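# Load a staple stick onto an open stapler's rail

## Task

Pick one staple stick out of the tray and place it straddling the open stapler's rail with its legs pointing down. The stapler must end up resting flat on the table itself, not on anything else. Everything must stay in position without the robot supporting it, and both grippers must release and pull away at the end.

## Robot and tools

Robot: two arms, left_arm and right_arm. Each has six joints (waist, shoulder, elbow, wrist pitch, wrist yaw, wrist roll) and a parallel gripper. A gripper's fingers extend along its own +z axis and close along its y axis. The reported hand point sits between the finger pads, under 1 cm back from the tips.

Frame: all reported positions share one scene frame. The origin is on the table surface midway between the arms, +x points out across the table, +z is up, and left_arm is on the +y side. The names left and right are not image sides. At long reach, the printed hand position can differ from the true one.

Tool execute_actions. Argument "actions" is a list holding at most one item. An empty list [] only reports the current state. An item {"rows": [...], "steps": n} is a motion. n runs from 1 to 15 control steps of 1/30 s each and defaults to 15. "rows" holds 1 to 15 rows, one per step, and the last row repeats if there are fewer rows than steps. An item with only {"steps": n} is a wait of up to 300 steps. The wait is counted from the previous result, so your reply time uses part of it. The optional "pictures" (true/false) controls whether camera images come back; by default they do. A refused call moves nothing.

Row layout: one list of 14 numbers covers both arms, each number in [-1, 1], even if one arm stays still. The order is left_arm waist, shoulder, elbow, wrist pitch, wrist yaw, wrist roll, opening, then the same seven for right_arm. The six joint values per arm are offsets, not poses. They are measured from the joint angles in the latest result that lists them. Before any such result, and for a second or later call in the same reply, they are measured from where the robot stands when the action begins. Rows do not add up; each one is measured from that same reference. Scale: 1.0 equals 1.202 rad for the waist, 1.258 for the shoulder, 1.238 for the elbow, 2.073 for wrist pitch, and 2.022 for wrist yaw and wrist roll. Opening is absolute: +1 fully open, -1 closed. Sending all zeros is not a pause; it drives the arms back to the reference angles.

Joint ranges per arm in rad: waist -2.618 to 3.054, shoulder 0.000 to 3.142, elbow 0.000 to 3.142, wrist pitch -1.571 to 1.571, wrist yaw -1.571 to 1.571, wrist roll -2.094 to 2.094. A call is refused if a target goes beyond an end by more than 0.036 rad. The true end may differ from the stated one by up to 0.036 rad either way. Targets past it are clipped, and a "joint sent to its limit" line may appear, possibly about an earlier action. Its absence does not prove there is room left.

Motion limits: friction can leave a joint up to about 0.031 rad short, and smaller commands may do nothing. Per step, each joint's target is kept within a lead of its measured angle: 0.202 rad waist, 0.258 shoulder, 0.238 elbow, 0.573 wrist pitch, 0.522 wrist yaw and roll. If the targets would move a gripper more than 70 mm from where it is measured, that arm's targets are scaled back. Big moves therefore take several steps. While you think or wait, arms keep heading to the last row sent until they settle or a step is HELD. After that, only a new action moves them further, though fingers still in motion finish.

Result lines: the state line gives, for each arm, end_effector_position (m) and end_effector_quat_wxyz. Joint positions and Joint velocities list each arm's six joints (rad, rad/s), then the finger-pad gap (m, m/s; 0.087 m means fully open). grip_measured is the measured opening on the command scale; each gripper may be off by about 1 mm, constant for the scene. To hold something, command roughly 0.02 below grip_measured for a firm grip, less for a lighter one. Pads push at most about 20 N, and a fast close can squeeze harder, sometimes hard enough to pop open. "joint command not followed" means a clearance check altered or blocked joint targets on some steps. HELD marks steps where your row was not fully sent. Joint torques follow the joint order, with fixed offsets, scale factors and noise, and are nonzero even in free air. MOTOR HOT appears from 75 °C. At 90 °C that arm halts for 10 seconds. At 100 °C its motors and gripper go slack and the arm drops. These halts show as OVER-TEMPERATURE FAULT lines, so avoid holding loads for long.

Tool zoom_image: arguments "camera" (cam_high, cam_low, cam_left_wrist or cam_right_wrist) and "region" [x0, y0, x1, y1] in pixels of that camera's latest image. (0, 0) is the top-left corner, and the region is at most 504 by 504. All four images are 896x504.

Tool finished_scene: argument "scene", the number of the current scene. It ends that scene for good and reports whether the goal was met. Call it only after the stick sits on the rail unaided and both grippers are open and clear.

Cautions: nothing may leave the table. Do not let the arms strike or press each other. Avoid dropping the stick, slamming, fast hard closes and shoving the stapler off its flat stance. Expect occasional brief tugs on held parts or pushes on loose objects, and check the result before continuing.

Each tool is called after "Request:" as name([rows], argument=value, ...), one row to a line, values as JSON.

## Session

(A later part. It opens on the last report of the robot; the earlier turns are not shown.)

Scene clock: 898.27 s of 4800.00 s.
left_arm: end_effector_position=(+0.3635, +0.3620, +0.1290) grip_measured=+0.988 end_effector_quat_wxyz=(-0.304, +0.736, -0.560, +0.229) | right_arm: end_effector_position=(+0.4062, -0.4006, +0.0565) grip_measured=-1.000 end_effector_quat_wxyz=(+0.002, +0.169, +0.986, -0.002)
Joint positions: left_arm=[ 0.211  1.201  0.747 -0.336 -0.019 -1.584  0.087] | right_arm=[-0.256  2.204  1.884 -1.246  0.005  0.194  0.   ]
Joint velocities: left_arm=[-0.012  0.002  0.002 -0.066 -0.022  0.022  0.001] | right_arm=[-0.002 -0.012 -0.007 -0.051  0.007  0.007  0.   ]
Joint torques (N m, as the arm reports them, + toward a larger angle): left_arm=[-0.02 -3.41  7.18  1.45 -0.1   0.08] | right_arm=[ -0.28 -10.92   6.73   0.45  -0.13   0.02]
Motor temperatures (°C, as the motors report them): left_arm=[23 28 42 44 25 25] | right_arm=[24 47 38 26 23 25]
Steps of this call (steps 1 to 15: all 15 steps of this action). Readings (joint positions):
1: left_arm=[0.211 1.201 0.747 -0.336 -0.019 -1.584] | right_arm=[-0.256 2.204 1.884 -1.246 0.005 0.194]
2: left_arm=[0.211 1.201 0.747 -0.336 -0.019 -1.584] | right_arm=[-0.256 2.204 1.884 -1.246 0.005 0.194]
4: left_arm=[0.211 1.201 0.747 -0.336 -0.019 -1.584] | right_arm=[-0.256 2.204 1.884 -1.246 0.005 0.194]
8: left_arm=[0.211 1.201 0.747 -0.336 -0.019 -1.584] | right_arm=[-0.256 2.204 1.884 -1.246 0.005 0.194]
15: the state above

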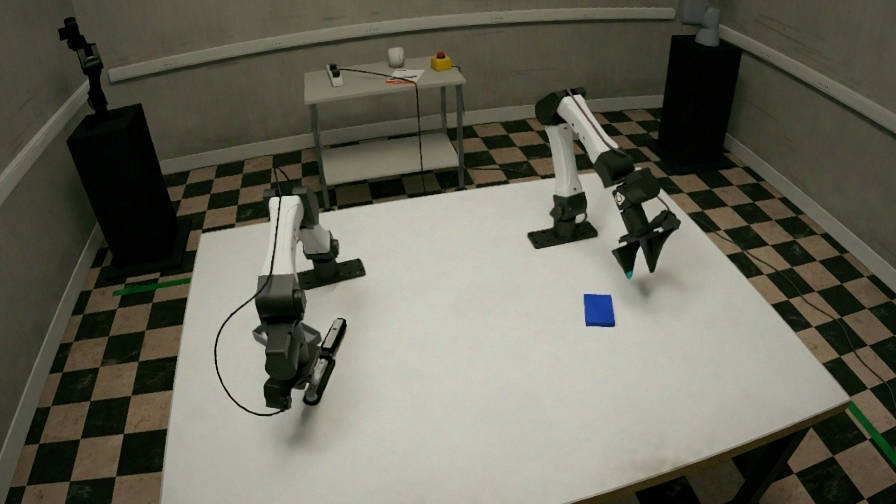

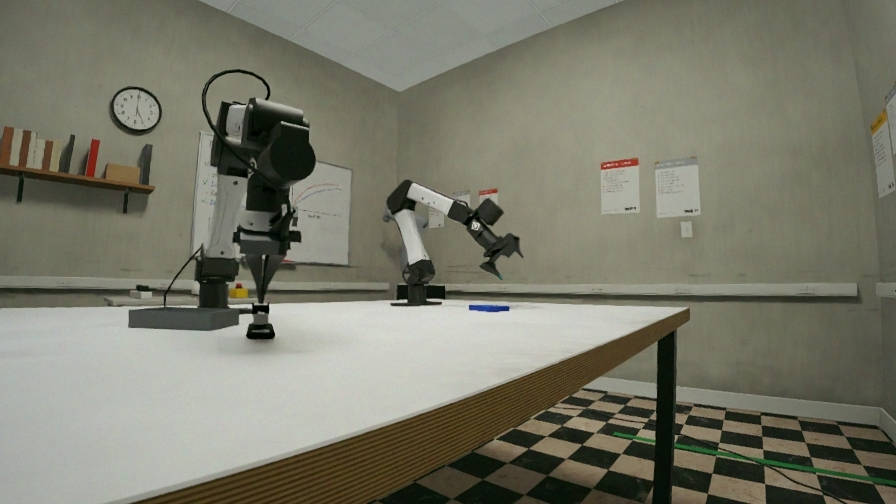

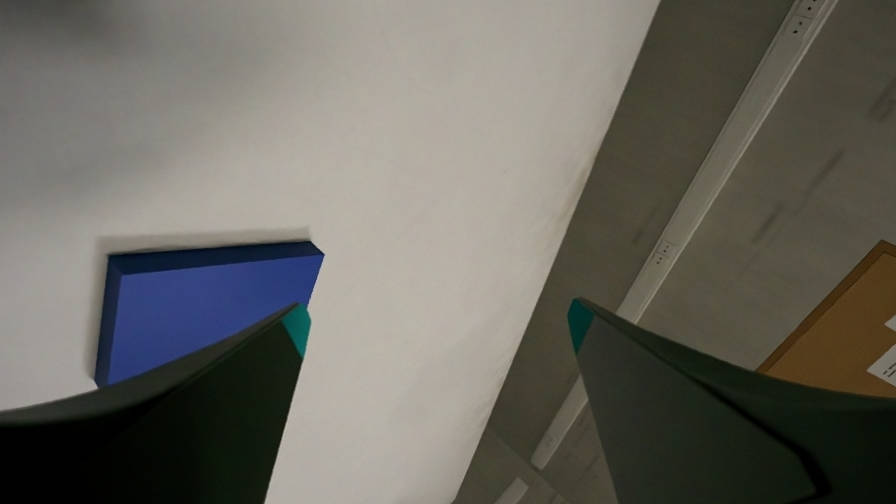

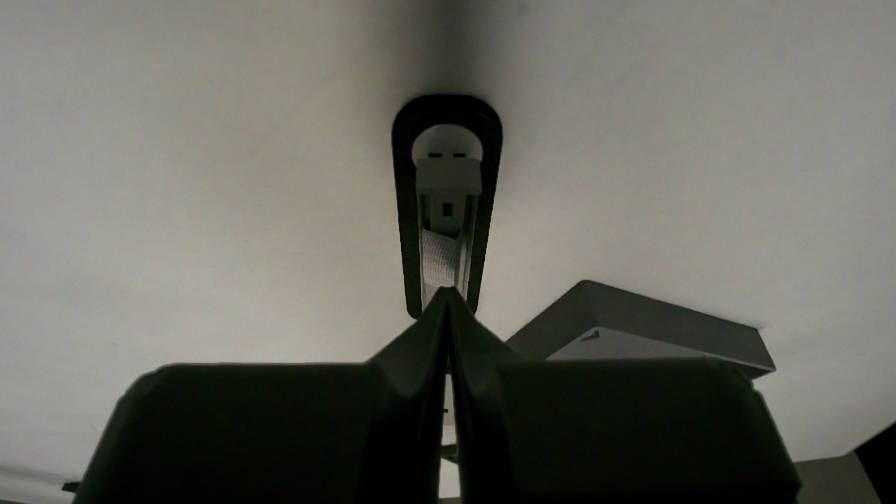

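Request:
execute_actions([
  {"rows": [[0,0,0,0,0,0,1, -0.014,0.03,0,0.025,0,0,-1]], "steps": 15},
])

Request:
zoom_image(camera="cam_right_wrist", region=[348, 180, 548, 380])

Scene clock: 902.73 s of 4800.00 s.
left_arm: end_effector_position=(+0.3635, +0.3620, +0.1290) grip_measured=+0.988 end_effector_quat_wxyz=(-0.304, +0.736, -0.560, +0.229) | right_arm: end_effector_position=(+0.4120, -0.4054, +0.0441) grip_measured=-1.000 end_effector_quat_wxyz=(+0.004, +0.173, +0.985, -0.002)
Joint positions: left_arm=[ 0.211  1.201  0.747 -0.336 -0.019 -1.584  0.087] | right_arm=[-0.266  2.234  1.884 -1.213  0.005  0.194  0.   ]
Joint velocities: left_arm=[-0.012 -0.002 -0.002 -0.022 -0.095  0.051  0.001] | right_arm=[-0.002  0.002 -0.002 -0.022 -0.007 -0.066  0.   ]
Joint torques (N m, as the arm reports them, + toward a larger angle): left_arm=[ 0.02 -3.39  7.27  1.49 -0.1   0.09] | right_arm=[ -0.91 -10.49   6.63   0.66  -0.14   0.02]
Motor temperatures (°C, as the motors report them): left_arm=[23 28 42 44 25 25] | right_arm=[24 47 38 26 23 25]
Steps of this call (steps 1 to 15: the robot went on to your last target; steps 16 to 90: nothing new was sent; then 0.97 s passed at rest; steps 91 to 105: all 15 steps of this action). Readings (joint positions):
91: left_arm=[0.211 1.201 0.747 -0.336 -0.019 -1.584] | right_arm=[-0.256 2.206 1.884 -1.244 0.005 0.194]
92: left_arm=[0.211 1.201 0.747 -0.336 -0.019 -1.584] | right_arm=[-0.258 2.209 1.884 -1.237 0.005 0.194]
94: left_arm=[0.211 1.201 0.747 -0.336 -0.019 -1.584] | right_arm=[-0.261 2.219 1.884 -1.227 0.005 0.194]
98: left_arm=[0.211 1.201 0.747 -0.336 -0.019 -1.584] | right_arm=[-0.266 2.233 1.884 -1.218 0.005 0.194]
105: the state above

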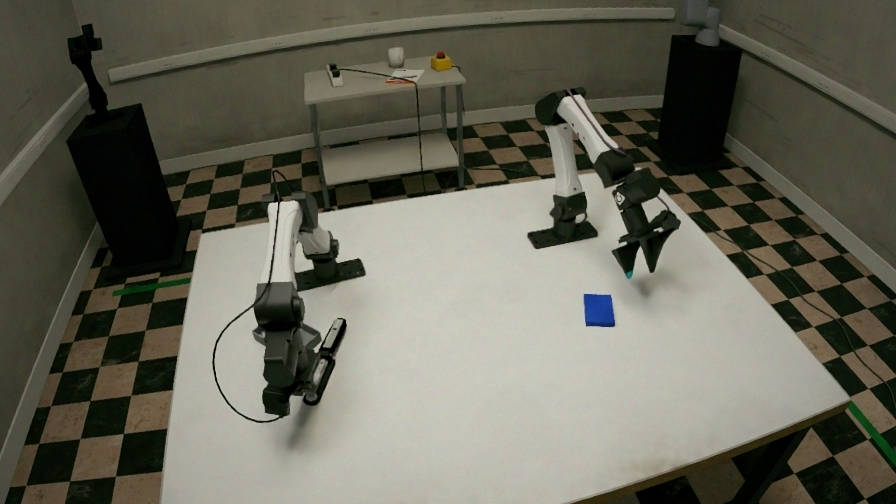

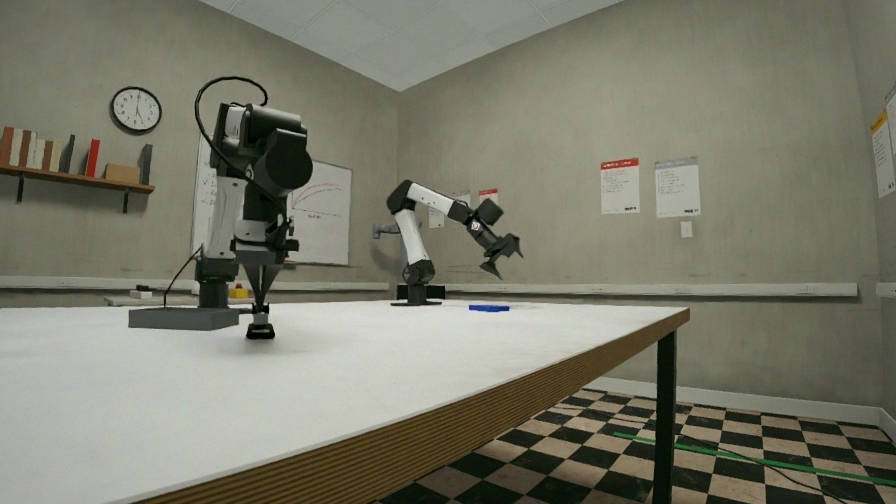

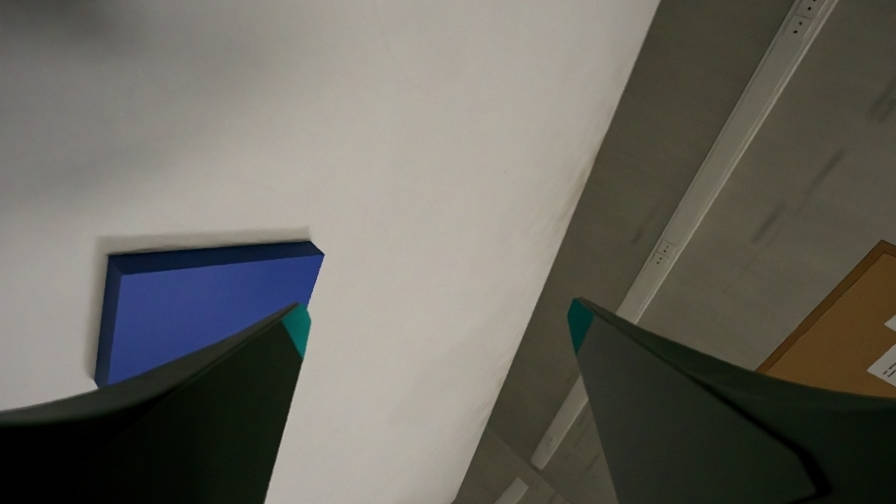

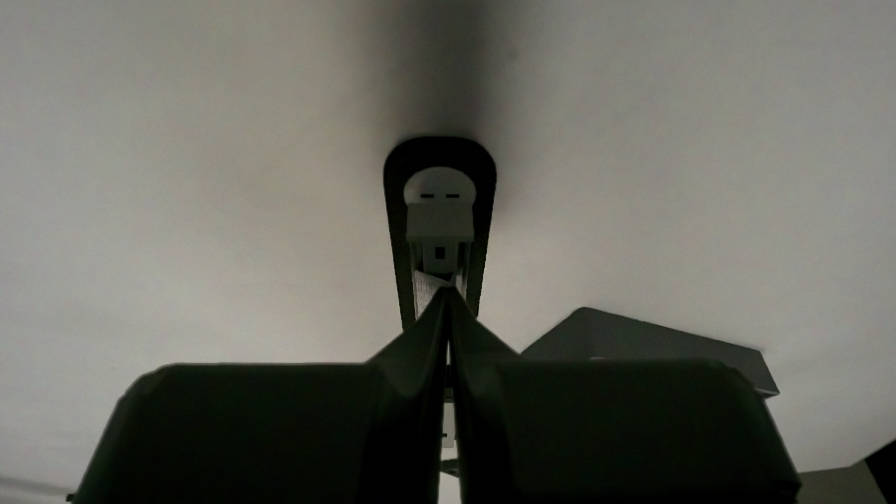

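Region (348, 180, 548, 380) of cam_right_wrist's 896x504 image, scaled by 2.520, with more detail than that image has.

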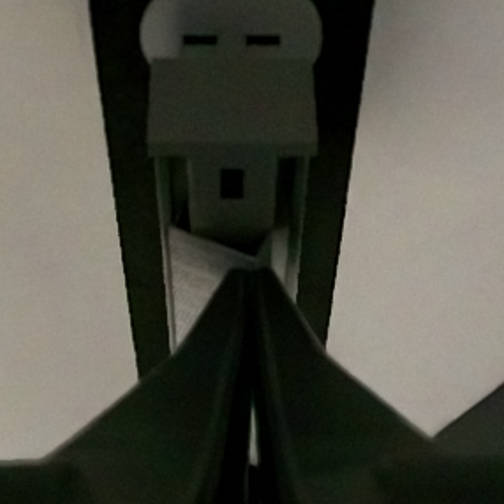

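Request:
execute_actions([
  {"rows": [[0,0,0,0,0,0,1, -0.014,0.015,0,0.012,0,0,-1]], "steps": 15},
], pictures=false)

Request:
execute_actions([
  {"rows": [[0,0,0,0,0,0,1, 0,-0.07,0,-0.04,0,0,-1]], "steps": 15},
])

Request:
zoom_image(camera="cam_right_wrist", region=[328, 100, 548, 320])

Scene clock: 911.70 s of 4800.00 s.
left_arm: end_effector_position=(+0.3635, +0.3620, +0.1290) grip_measured=+0.988 end_effector_quat_wxyz=(-0.304, +0.736, -0.560, +0.229) | right_arm: end_effector_position=(+0.4128, -0.4093, +0.0439) grip_measured=-1.000 end_effector_quat_wxyz=(+0.007, +0.178, +0.984, -0.002)
Joint positions: left_arm=[ 0.211  1.201  0.747 -0.336 -0.019 -1.584  0.087] | right_arm=[-0.275  2.234  1.884 -1.208  0.005  0.194  0.   ]
Joint velocities: left_arm=[-0.017 -0.002 -0.012 -0.081 -0.007 -0.051  0.   ] | right_arm=[-0.007 -0.007  0.002 -0.007 -0.007 -0.022  0.   ]
Joint torques (N m, as the arm reports them, + toward a larger angle): left_arm=[ 0.03 -3.38  7.22  1.46 -0.09  0.1 ] | right_arm=[-0.83 -9.68  6.75  0.69 -0.13  0.02]
Motor temperatures (°C, as the motors report them): left_arm=[23 28 42 44 25 25] | right_arm=[24 47 39 26 23 25]
Steps of this call (steps 1 to 15: the robot went on to your last target; steps 16 to 90: nothing new was sent; then 5.47 s passed at rest; steps 91 to 105: all 15 steps of this action). Readings (joint positions):
91: left_arm=[0.211 1.201 0.747 -0.336 -0.019 -1.584] | right_arm=[-0.266 2.234 1.884 -1.212 0.005 0.194]
92: left_arm=[0.211 1.201 0.747 -0.336 -0.019 -1.584] | right_arm=[-0.267 2.234 1.884 -1.211 0.005 0.194]
94: left_arm=[0.211 1.201 0.747 -0.336 -0.019 -1.584] | right_arm=[-0.271 2.234 1.884 -1.209 0.005 0.194]
98: left_arm=[0.211 1.201 0.747 -0.336 -0.019 -1.584] | right_arm=[-0.275 2.234 1.884 -1.208 0.005 0.194]
105: the state above

Scene clock: 912.20 s of 4800.00 s.
left_arm: end_effector_position=(+0.3635, +0.3620, +0.1290) grip_measured=+0.988 end_effector_quat_wxyz=(-0.304, +0.736, -0.560, +0.229) | right_arm: end_effector_position=(+0.4007, -0.4073, +0.0749) grip_measured=-1.000 end_effector_quat_wxyz=(+0.012, +0.178, +0.984, -0.002)
Joint positions: left_arm=[ 0.211  1.201  0.747 -0.336 -0.019 -1.584  0.087] | right_arm=[-0.275  2.156  1.884 -1.274  0.005  0.194  0.   ]
Joint velocities: left_arm=[-0.012 -0.027 -0.002  0.037 -0.007  0.051 -0.   ] | right_arm=[-0.007 -0.002 -0.002  0.066 -0.007  0.081  0.   ]
Joint torques (N m, as the arm reports them, + toward a larger angle): left_arm=[-0.02 -3.42  7.24  1.47 -0.07  0.1 ] | right_arm=[ -0.31 -11.45   6.83   0.36  -0.13   0.02]
Motor temperatures (°C, as the motors report them): left_arm=[23 28 42 44 25 25] | right_arm=[24 47 39 26 23 25]
Steps of this call (steps 1 to 15: all 15 steps of this action). Readings (joint positions):
1: left_arm=[0.211 1.201 0.747 -0.336 -0.019 -1.584] | right_arm=[-0.275 2.228 1.884 -1.212 0.005 0.194]
2: left_arm=[0.211 1.201 0.747 -0.336 -0.019 -1.584] | right_arm=[-0.275 2.220 1.884 -1.226 0.005 0.194]
4: left_arm=[0.211 1.201 0.747 -0.336 -0.019 -1.584] | right_arm=[-0.275 2.193 1.884 -1.246 0.005 0.194]
8: left_arm=[0.211 1.201 0.747 -0.336 -0.019 -1.584] | right_arm=[-0.275 2.157 1.884 -1.264 0.005 0.194]
15: the state above

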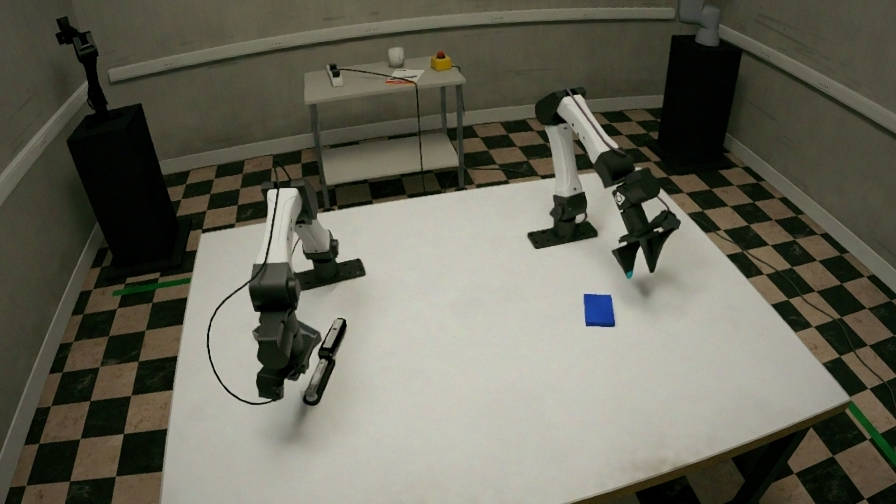

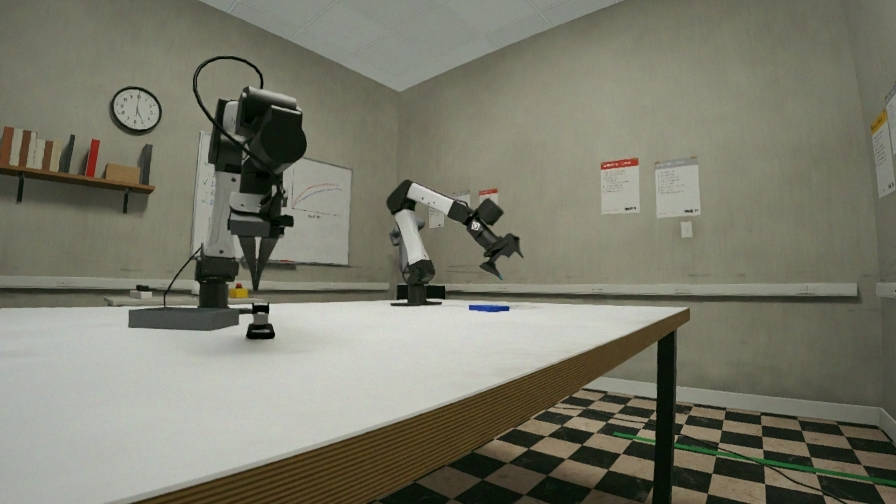

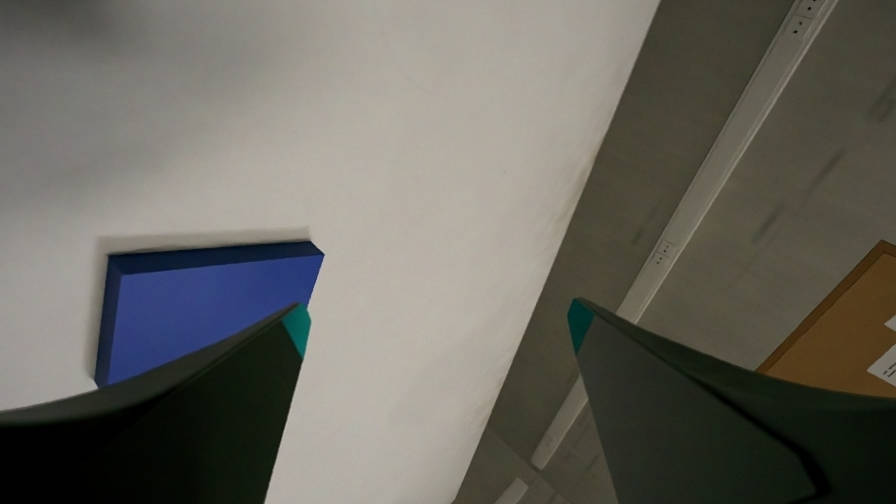

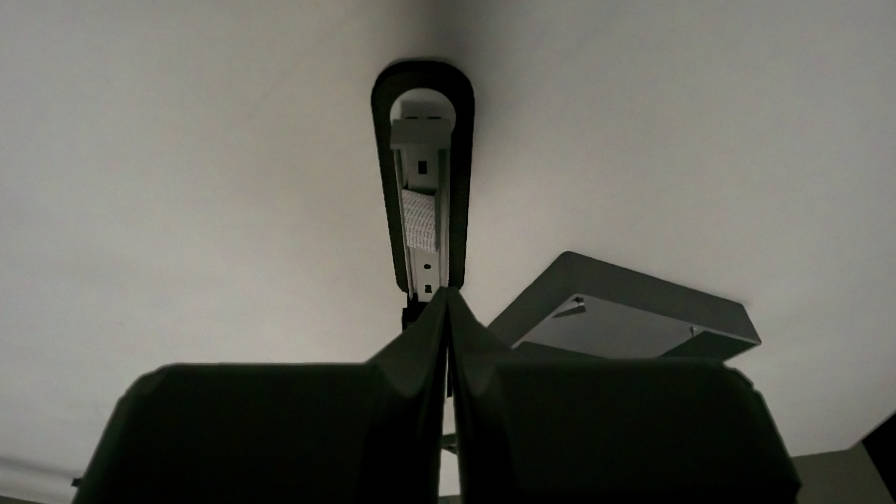

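Region (328, 100, 548, 320) of cam_right_wrist's 896x504 image, scaled by 2.291, with more detail than that image has.

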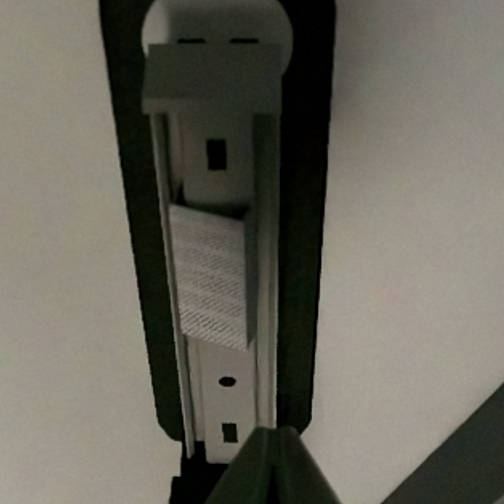

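Request:
execute_actions([
  {"rows": [[0,0,0,0,0,0,1, 0.014,0.068,0,0.04,0,0,-1]], "steps": 15},
])

Request:
zoom_image(camera="cam_right_wrist", region=[348, 180, 548, 380])

Scene clock: 918.10 s of 4800.00 s.
left_arm: end_effector_position=(+0.3635, +0.3620, +0.1290) grip_measured=+0.988 end_effector_quat_wxyz=(-0.304, +0.736, -0.560, +0.229) | right_arm: end_effector_position=(+0.4097, -0.4054, +0.0426) grip_measured=-1.000 end_effector_quat_wxyz=(-0.002, +0.173, +0.985, -0.003)
Joint positions: left_arm=[ 0.211  1.201  0.747 -0.336 -0.019 -1.584  0.087] | right_arm=[-0.266  2.239  1.884 -1.221  0.006  0.194  0.   ]
Joint velocities: left_arm=[0.002 0.002 0.007 0.066 0.022 0.081 0.   ] | right_arm=[ 0.017 -0.002  0.007  0.007 -0.007  0.007  0.   ]
Joint torques (N m, as the arm reports them, + toward a larger angle): left_arm=[ 0.05 -3.35  7.23  1.45 -0.07  0.09] | right_arm=[  0.38 -10.92   6.69   0.77  -0.14   0.03]
Motor temperatures (°C, as the motors report them): left_arm=[23 28 42 44 25 25] | right_arm=[24 47 39 26 23 25]
Steps of this call (steps 1 to 15: the robot went on to your last target; steps 16 to 90: nothing new was sent; then 2.40 s passed at rest; steps 91 to 105: all 15 steps of this action). Readings (joint positions):
91: left_arm=[0.211 1.201 0.747 -0.336 -0.019 -1.584] | right_arm=[-0.274 2.162 1.884 -1.272 0.005 0.194]
92: left_arm=[0.211 1.201 0.747 -0.336 -0.019 -1.584] | right_arm=[-0.273 2.172 1.884 -1.258 0.005 0.194]
94: left_arm=[0.211 1.201 0.747 -0.336 -0.019 -1.584] | right_arm=[-0.270 2.203 1.884 -1.237 0.005 0.194]
98: left_arm=[0.211 1.201 0.747 -0.336 -0.019 -1.584] | right_arm=[-0.266 2.239 1.884 -1.224 0.006 0.194]
105: the state above

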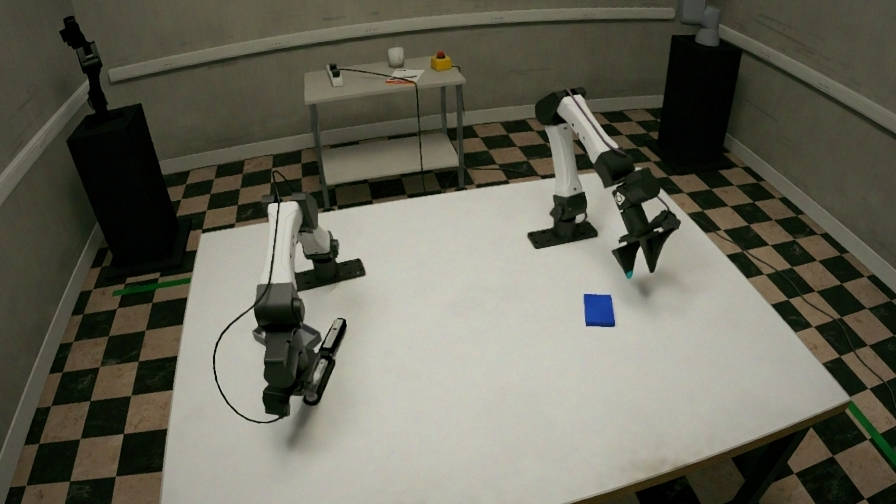

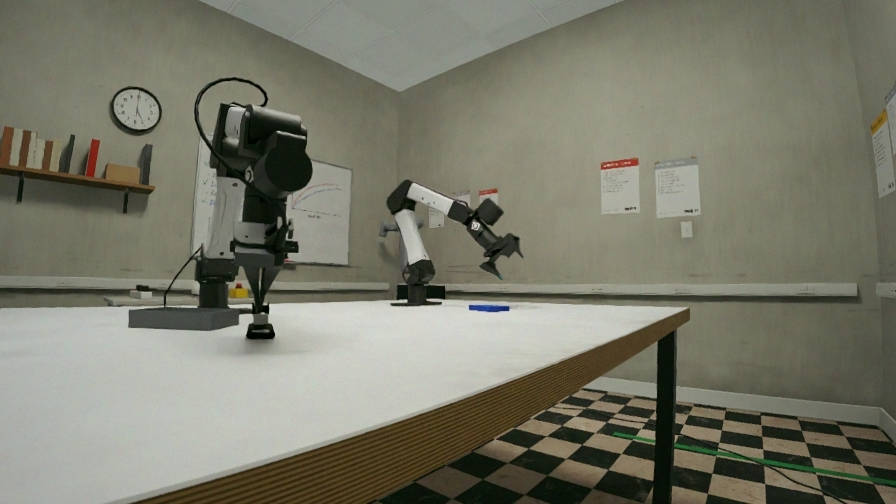

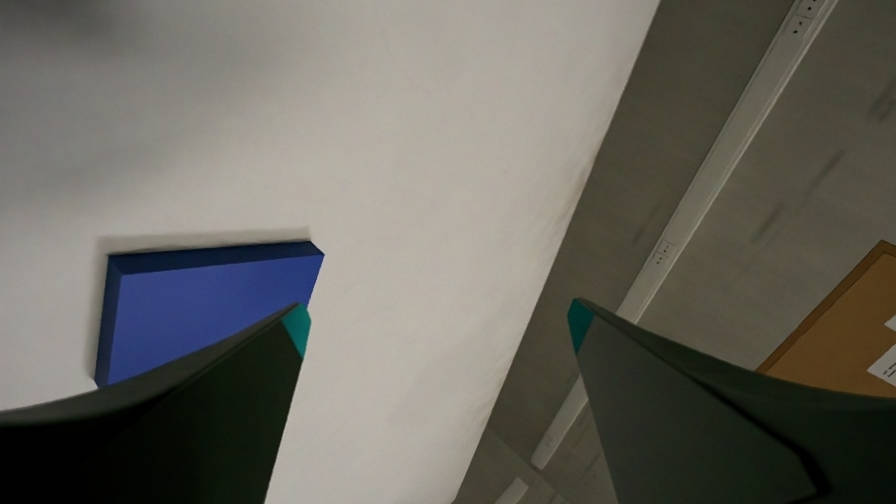

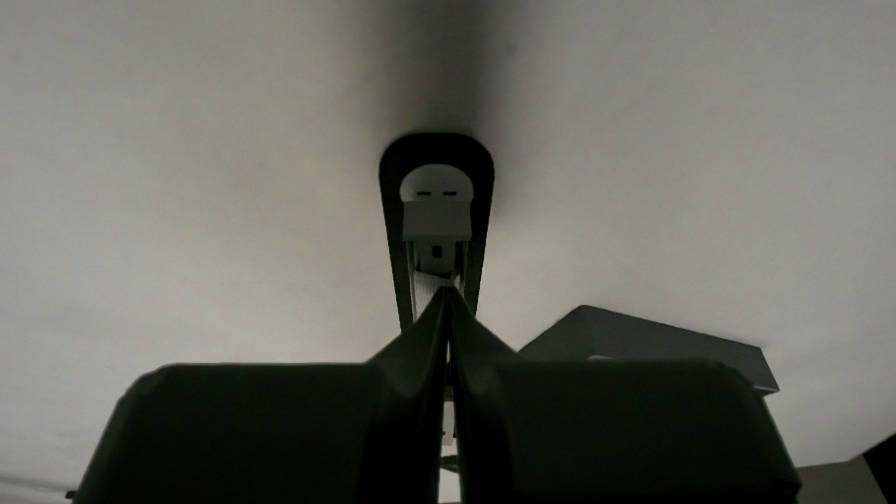

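Region (348, 180, 548, 380) of cam_right_wrist's 896x504 image, scaled by 2.520, with more detail than that image has.

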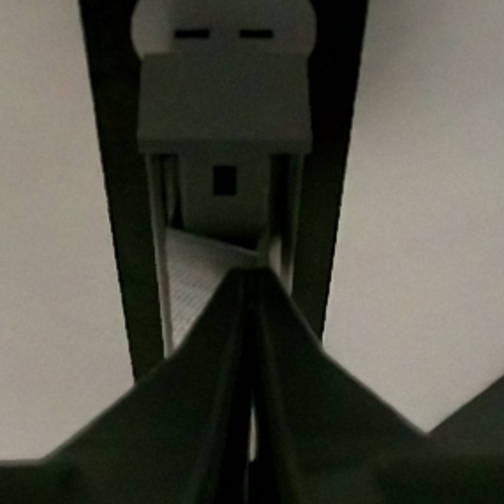

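Request:
execute_actions([
  {"rows": [[0,0,0,0,0,0,1, -0.016,0.02,0,0,0,0,-1]], "steps": 15},
], pictures=false)

Request:
execute_actions([
  {"rows": [[0,0,0,0,0,0,1, 0,-0.07,0,-0.04,0,0,-1]], "steps": 15},
])

Request:
zoom_image(camera="cam_right_wrist", region=[328, 100, 548, 320])

Scene clock: 924.27 s of 4800.00 s.
left_arm: end_effector_position=(+0.3635, +0.3620, +0.1290) grip_measured=+0.988 end_effector_quat_wxyz=(-0.304, +0.736, -0.560, +0.229) | right_arm: end_effector_position=(+0.4096, -0.4058, +0.0427) grip_measured=-1.000 end_effector_quat_wxyz=(-0.003, +0.176, +0.984, +0.003)
Joint positions: left_arm=[ 0.211  1.201  0.747 -0.336 -0.019 -1.584  0.087] | right_arm=[-0.272  2.239  1.884 -1.221 -0.005  0.194  0.   ]
Joint velocities: left_arm=[-0.007 -0.017  0.017 -0.051  0.007  0.022  0.   ] | right_arm=[-0.017 -0.002  0.002 -0.081  0.037  0.022  0.   ]
Joint torques (N m, as the arm reports them, + toward a larger angle): left_arm=[ 0.05 -3.38  7.25  1.43 -0.09  0.09] | right_arm=[-1.37 -9.19  6.71  0.43 -0.03  0.02]
Motor temperatures (°C, as the motors report them): left_arm=[23 28 42 44 25 25] | right_arm=[24 47 39 26 23 25]
Steps of this call (steps 1 to 15: the robot went on to your last target; steps 16 to 90: nothing new was sent; then 2.67 s passed at rest; steps 91 to 105: all 15 steps of this action). Readings (joint positions):
91: left_arm=[0.211 1.201 0.747 -0.336 -0.019 -1.584] | right_arm=[-0.267 2.239 1.884 -1.221 0.006 0.194]
92: left_arm=[0.211 1.201 0.747 -0.336 -0.019 -1.584] | right_arm=[-0.268 2.239 1.884 -1.221 0.004 0.194]
94: left_arm=[0.211 1.201 0.747 -0.336 -0.019 -1.584] | right_arm=[-0.271 2.239 1.884 -1.221 -0.001 0.194]
98: left_arm=[0.211 1.201 0.747 -0.336 -0.019 -1.584] | right_arm=[-0.272 2.239 1.884 -1.221 -0.005 0.194]
105: the state above

Scene clock: 924.77 s of 4800.00 s.
left_arm: end_effector_position=(+0.3635, +0.3620, +0.1290) grip_measured=+0.988 end_effector_quat_wxyz=(-0.304, +0.736, -0.560, +0.229) | right_arm: end_effector_position=(+0.3977, -0.4039, +0.0737) grip_measured=-1.000 end_effector_quat_wxyz=(+0.003, +0.176, +0.984, +0.003)
Joint positions: left_arm=[ 0.211  1.201  0.747 -0.336 -0.019 -1.584  0.087] | right_arm=[-0.272  2.161  1.884 -1.286 -0.005  0.194  0.   ]
Joint velocities: left_arm=[-0.002  0.002 -0.002 -0.066  0.095  0.007  0.   ] | right_arm=[-0.012 -0.007 -0.012 -0.051  0.007 -0.007  0.   ]
Joint torques (N m, as the arm reports them, + toward a larger angle): left_arm=[ 0.   -3.47  7.14  1.47 -0.04  0.1 ] | right_arm=[ -0.29 -11.46   6.7    0.31  -0.14   0.02]
Motor temperatures (°C, as the motors report them): left_arm=[23 28 42 44 25 25] | right_arm=[24 47 39 26 23 25]
Steps of this call (steps 1 to 15: all 15 steps of this action). Readings (joint positions):
1: left_arm=[0.211 1.201 0.747 -0.336 -0.019 -1.584] | right_arm=[-0.272 2.232 1.884 -1.225 -0.005 0.194]
2: left_arm=[0.211 1.201 0.747 -0.336 -0.019 -1.584] | right_arm=[-0.272 2.224 1.884 -1.240 -0.005 0.194]
4: left_arm=[0.211 1.201 0.747 -0.336 -0.019 -1.584] | right_arm=[-0.272 2.197 1.884 -1.259 -0.005 0.194]
8: left_arm=[0.211 1.201 0.747 -0.336 -0.019 -1.584] | right_arm=[-0.272 2.162 1.884 -1.277 -0.005 0.194]
15: the state above

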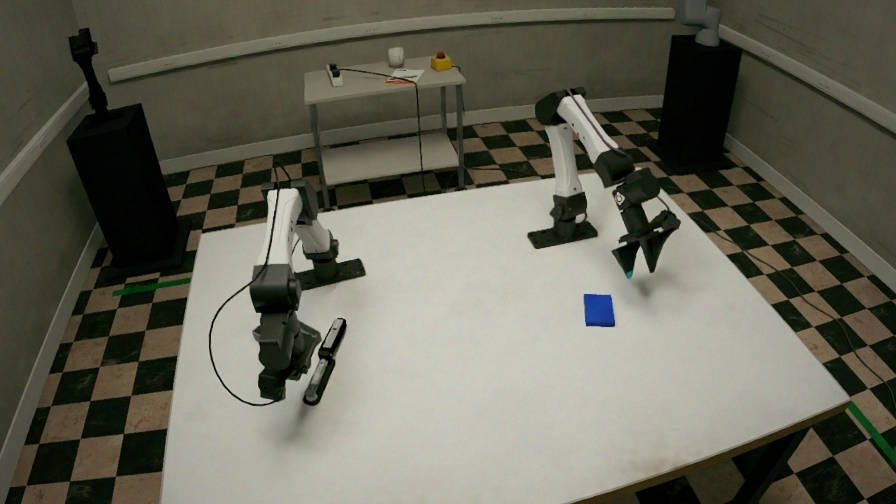

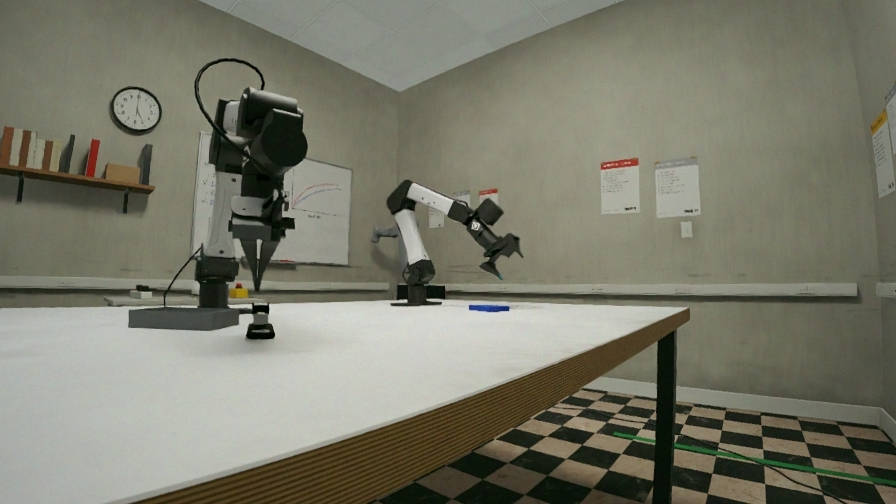

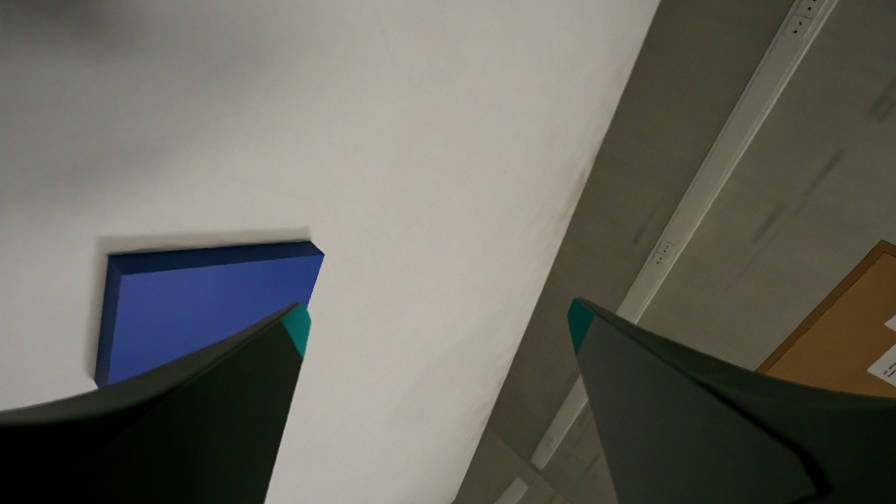

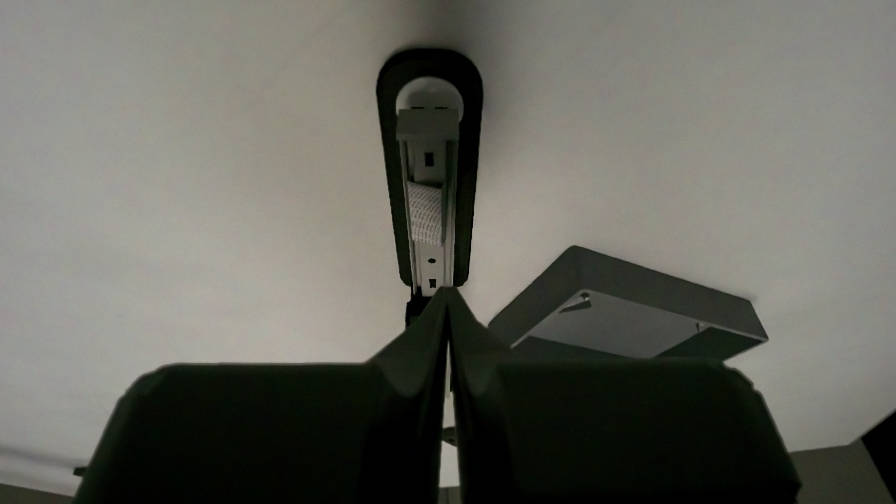

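Region (328, 100, 548, 320) of cam_right_wrist's 896x504 image, scaled by 2.291, with more detail than that image has.

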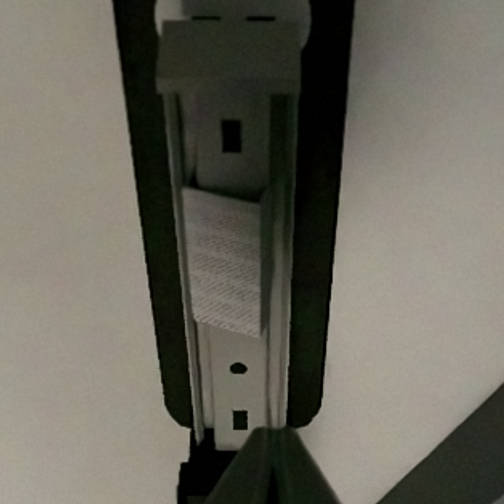

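Request:
execute_actions([
  {"rows": [[0,0,0,0,0,0,1, 0.017,0.05,0,0.03,0,0,-0.45]], "steps": 15},
])

Request:
zoom_image(camera="cam_right_wrist", region=[348, 180, 548, 380])

Scene clock: 937.07 s of 4800.00 s.
left_arm: end_effector_position=(+0.3635, +0.3620, +0.1290) grip_measured=+0.988 end_effector_quat_wxyz=(-0.304, +0.736, -0.560, +0.229) | right_arm: end_effector_position=(+0.4058, -0.3995, +0.0495) grip_measured=-0.450 end_effector_quat_wxyz=(-0.006, +0.169, +0.986, +0.002)
Joint positions: left_arm=[ 0.211  1.201  0.747 -0.336 -0.019 -1.584  0.087] | right_arm=[-0.258  2.223  1.884 -1.244 -0.005  0.194  0.024]
Joint velocities: left_arm=[-0.007  0.007 -0.002 -0.037 -0.066  0.037 -0.   ] | right_arm=[ 0.017 -0.012 -0.017  0.022  0.051 -0.037  0.   ]
Joint torques (N m, as the arm reports them, + toward a larger angle): left_arm=[ 0.08 -3.36  7.33  1.46 -0.06  0.1 ] | right_arm=[  0.22 -10.92   6.73   0.59  -0.15   0.02]
Motor temperatures (°C, as the motors report them): left_arm=[23 28 43 43 25 25] | right_arm=[24 48 39 26 23 25]
Steps of this call (steps 1 to 15: the robot went on to your last target; steps 16 to 90: nothing new was sent; then 8.80 s passed at rest; steps 91 to 105: all 15 steps of this action). Readings (joint positions):
91: left_arm=[0.211 1.201 0.747 -0.336 -0.019 -1.584] | right_arm=[-0.271 2.165 1.884 -1.286 -0.005 0.194]
92: left_arm=[0.211 1.201 0.747 -0.336 -0.019 -1.584] | right_arm=[-0.269 2.172 1.884 -1.277 -0.005 0.194]
94: left_arm=[0.211 1.201 0.747 -0.336 -0.019 -1.584] | right_arm=[-0.264 2.194 1.884 -1.262 -0.005 0.194]
98: left_arm=[0.211 1.201 0.747 -0.336 -0.019 -1.584] | right_arm=[-0.258 2.223 1.884 -1.250 -0.005 0.194]
105: the state above

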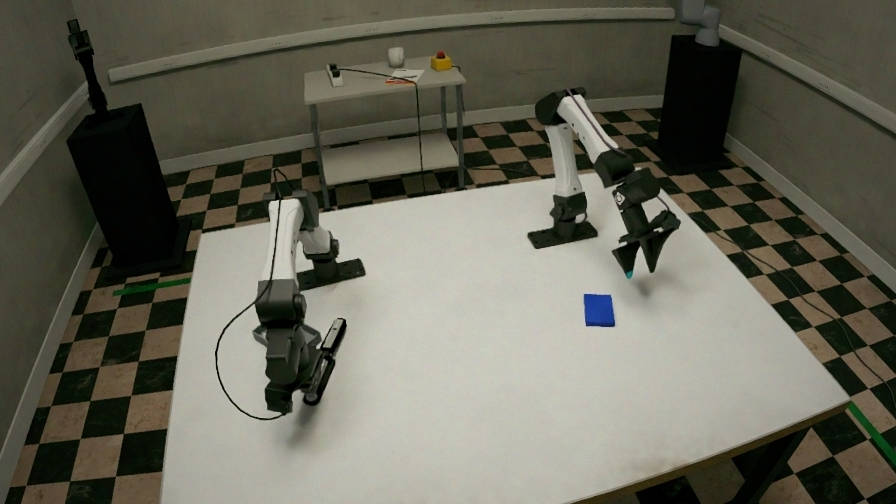

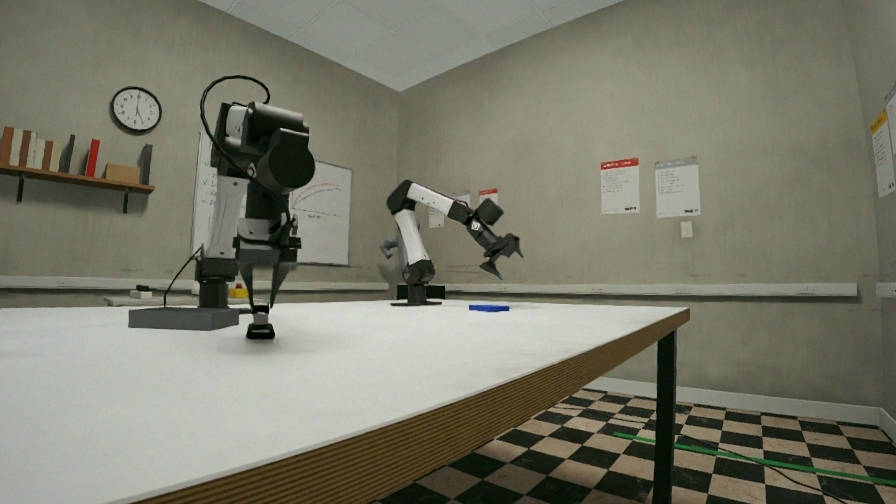

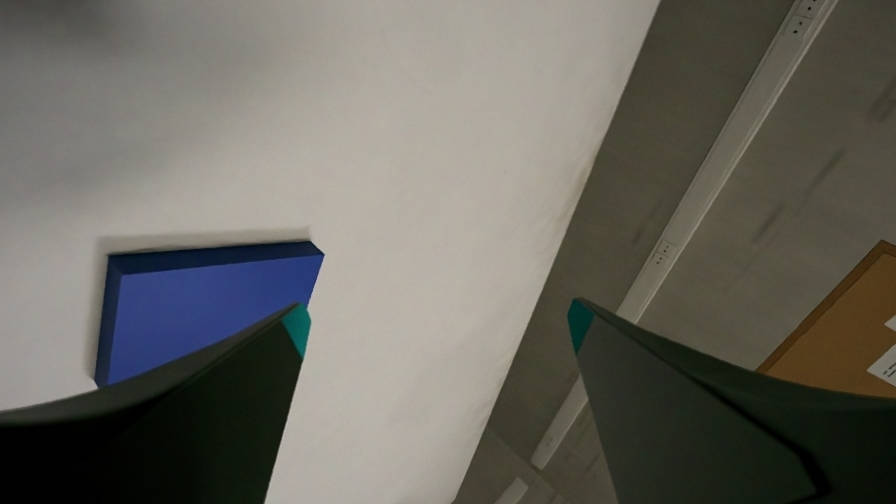

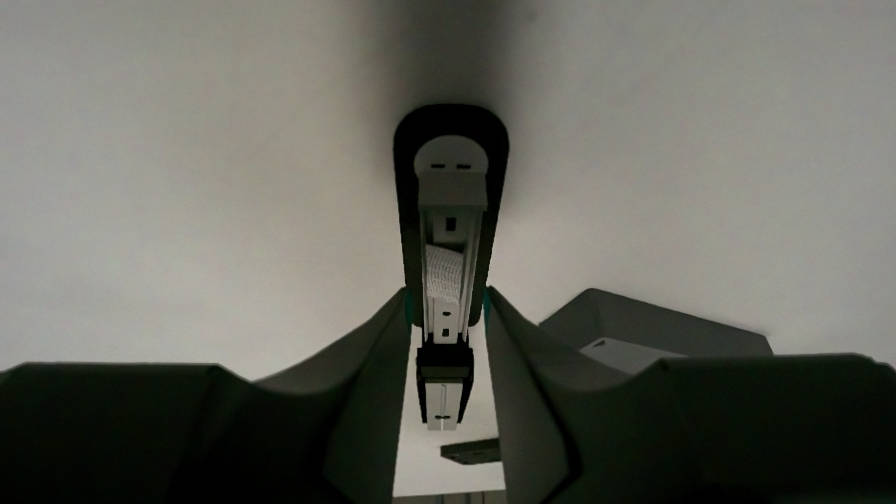

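Region (348, 180, 548, 380) of cam_right_wrist's 896x504 image, scaled by 2.520, with more detail than that image has.

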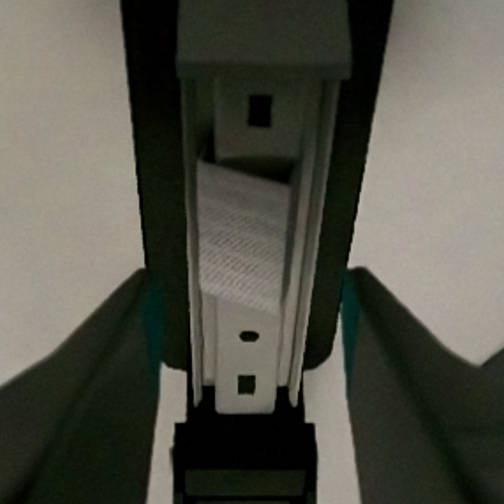

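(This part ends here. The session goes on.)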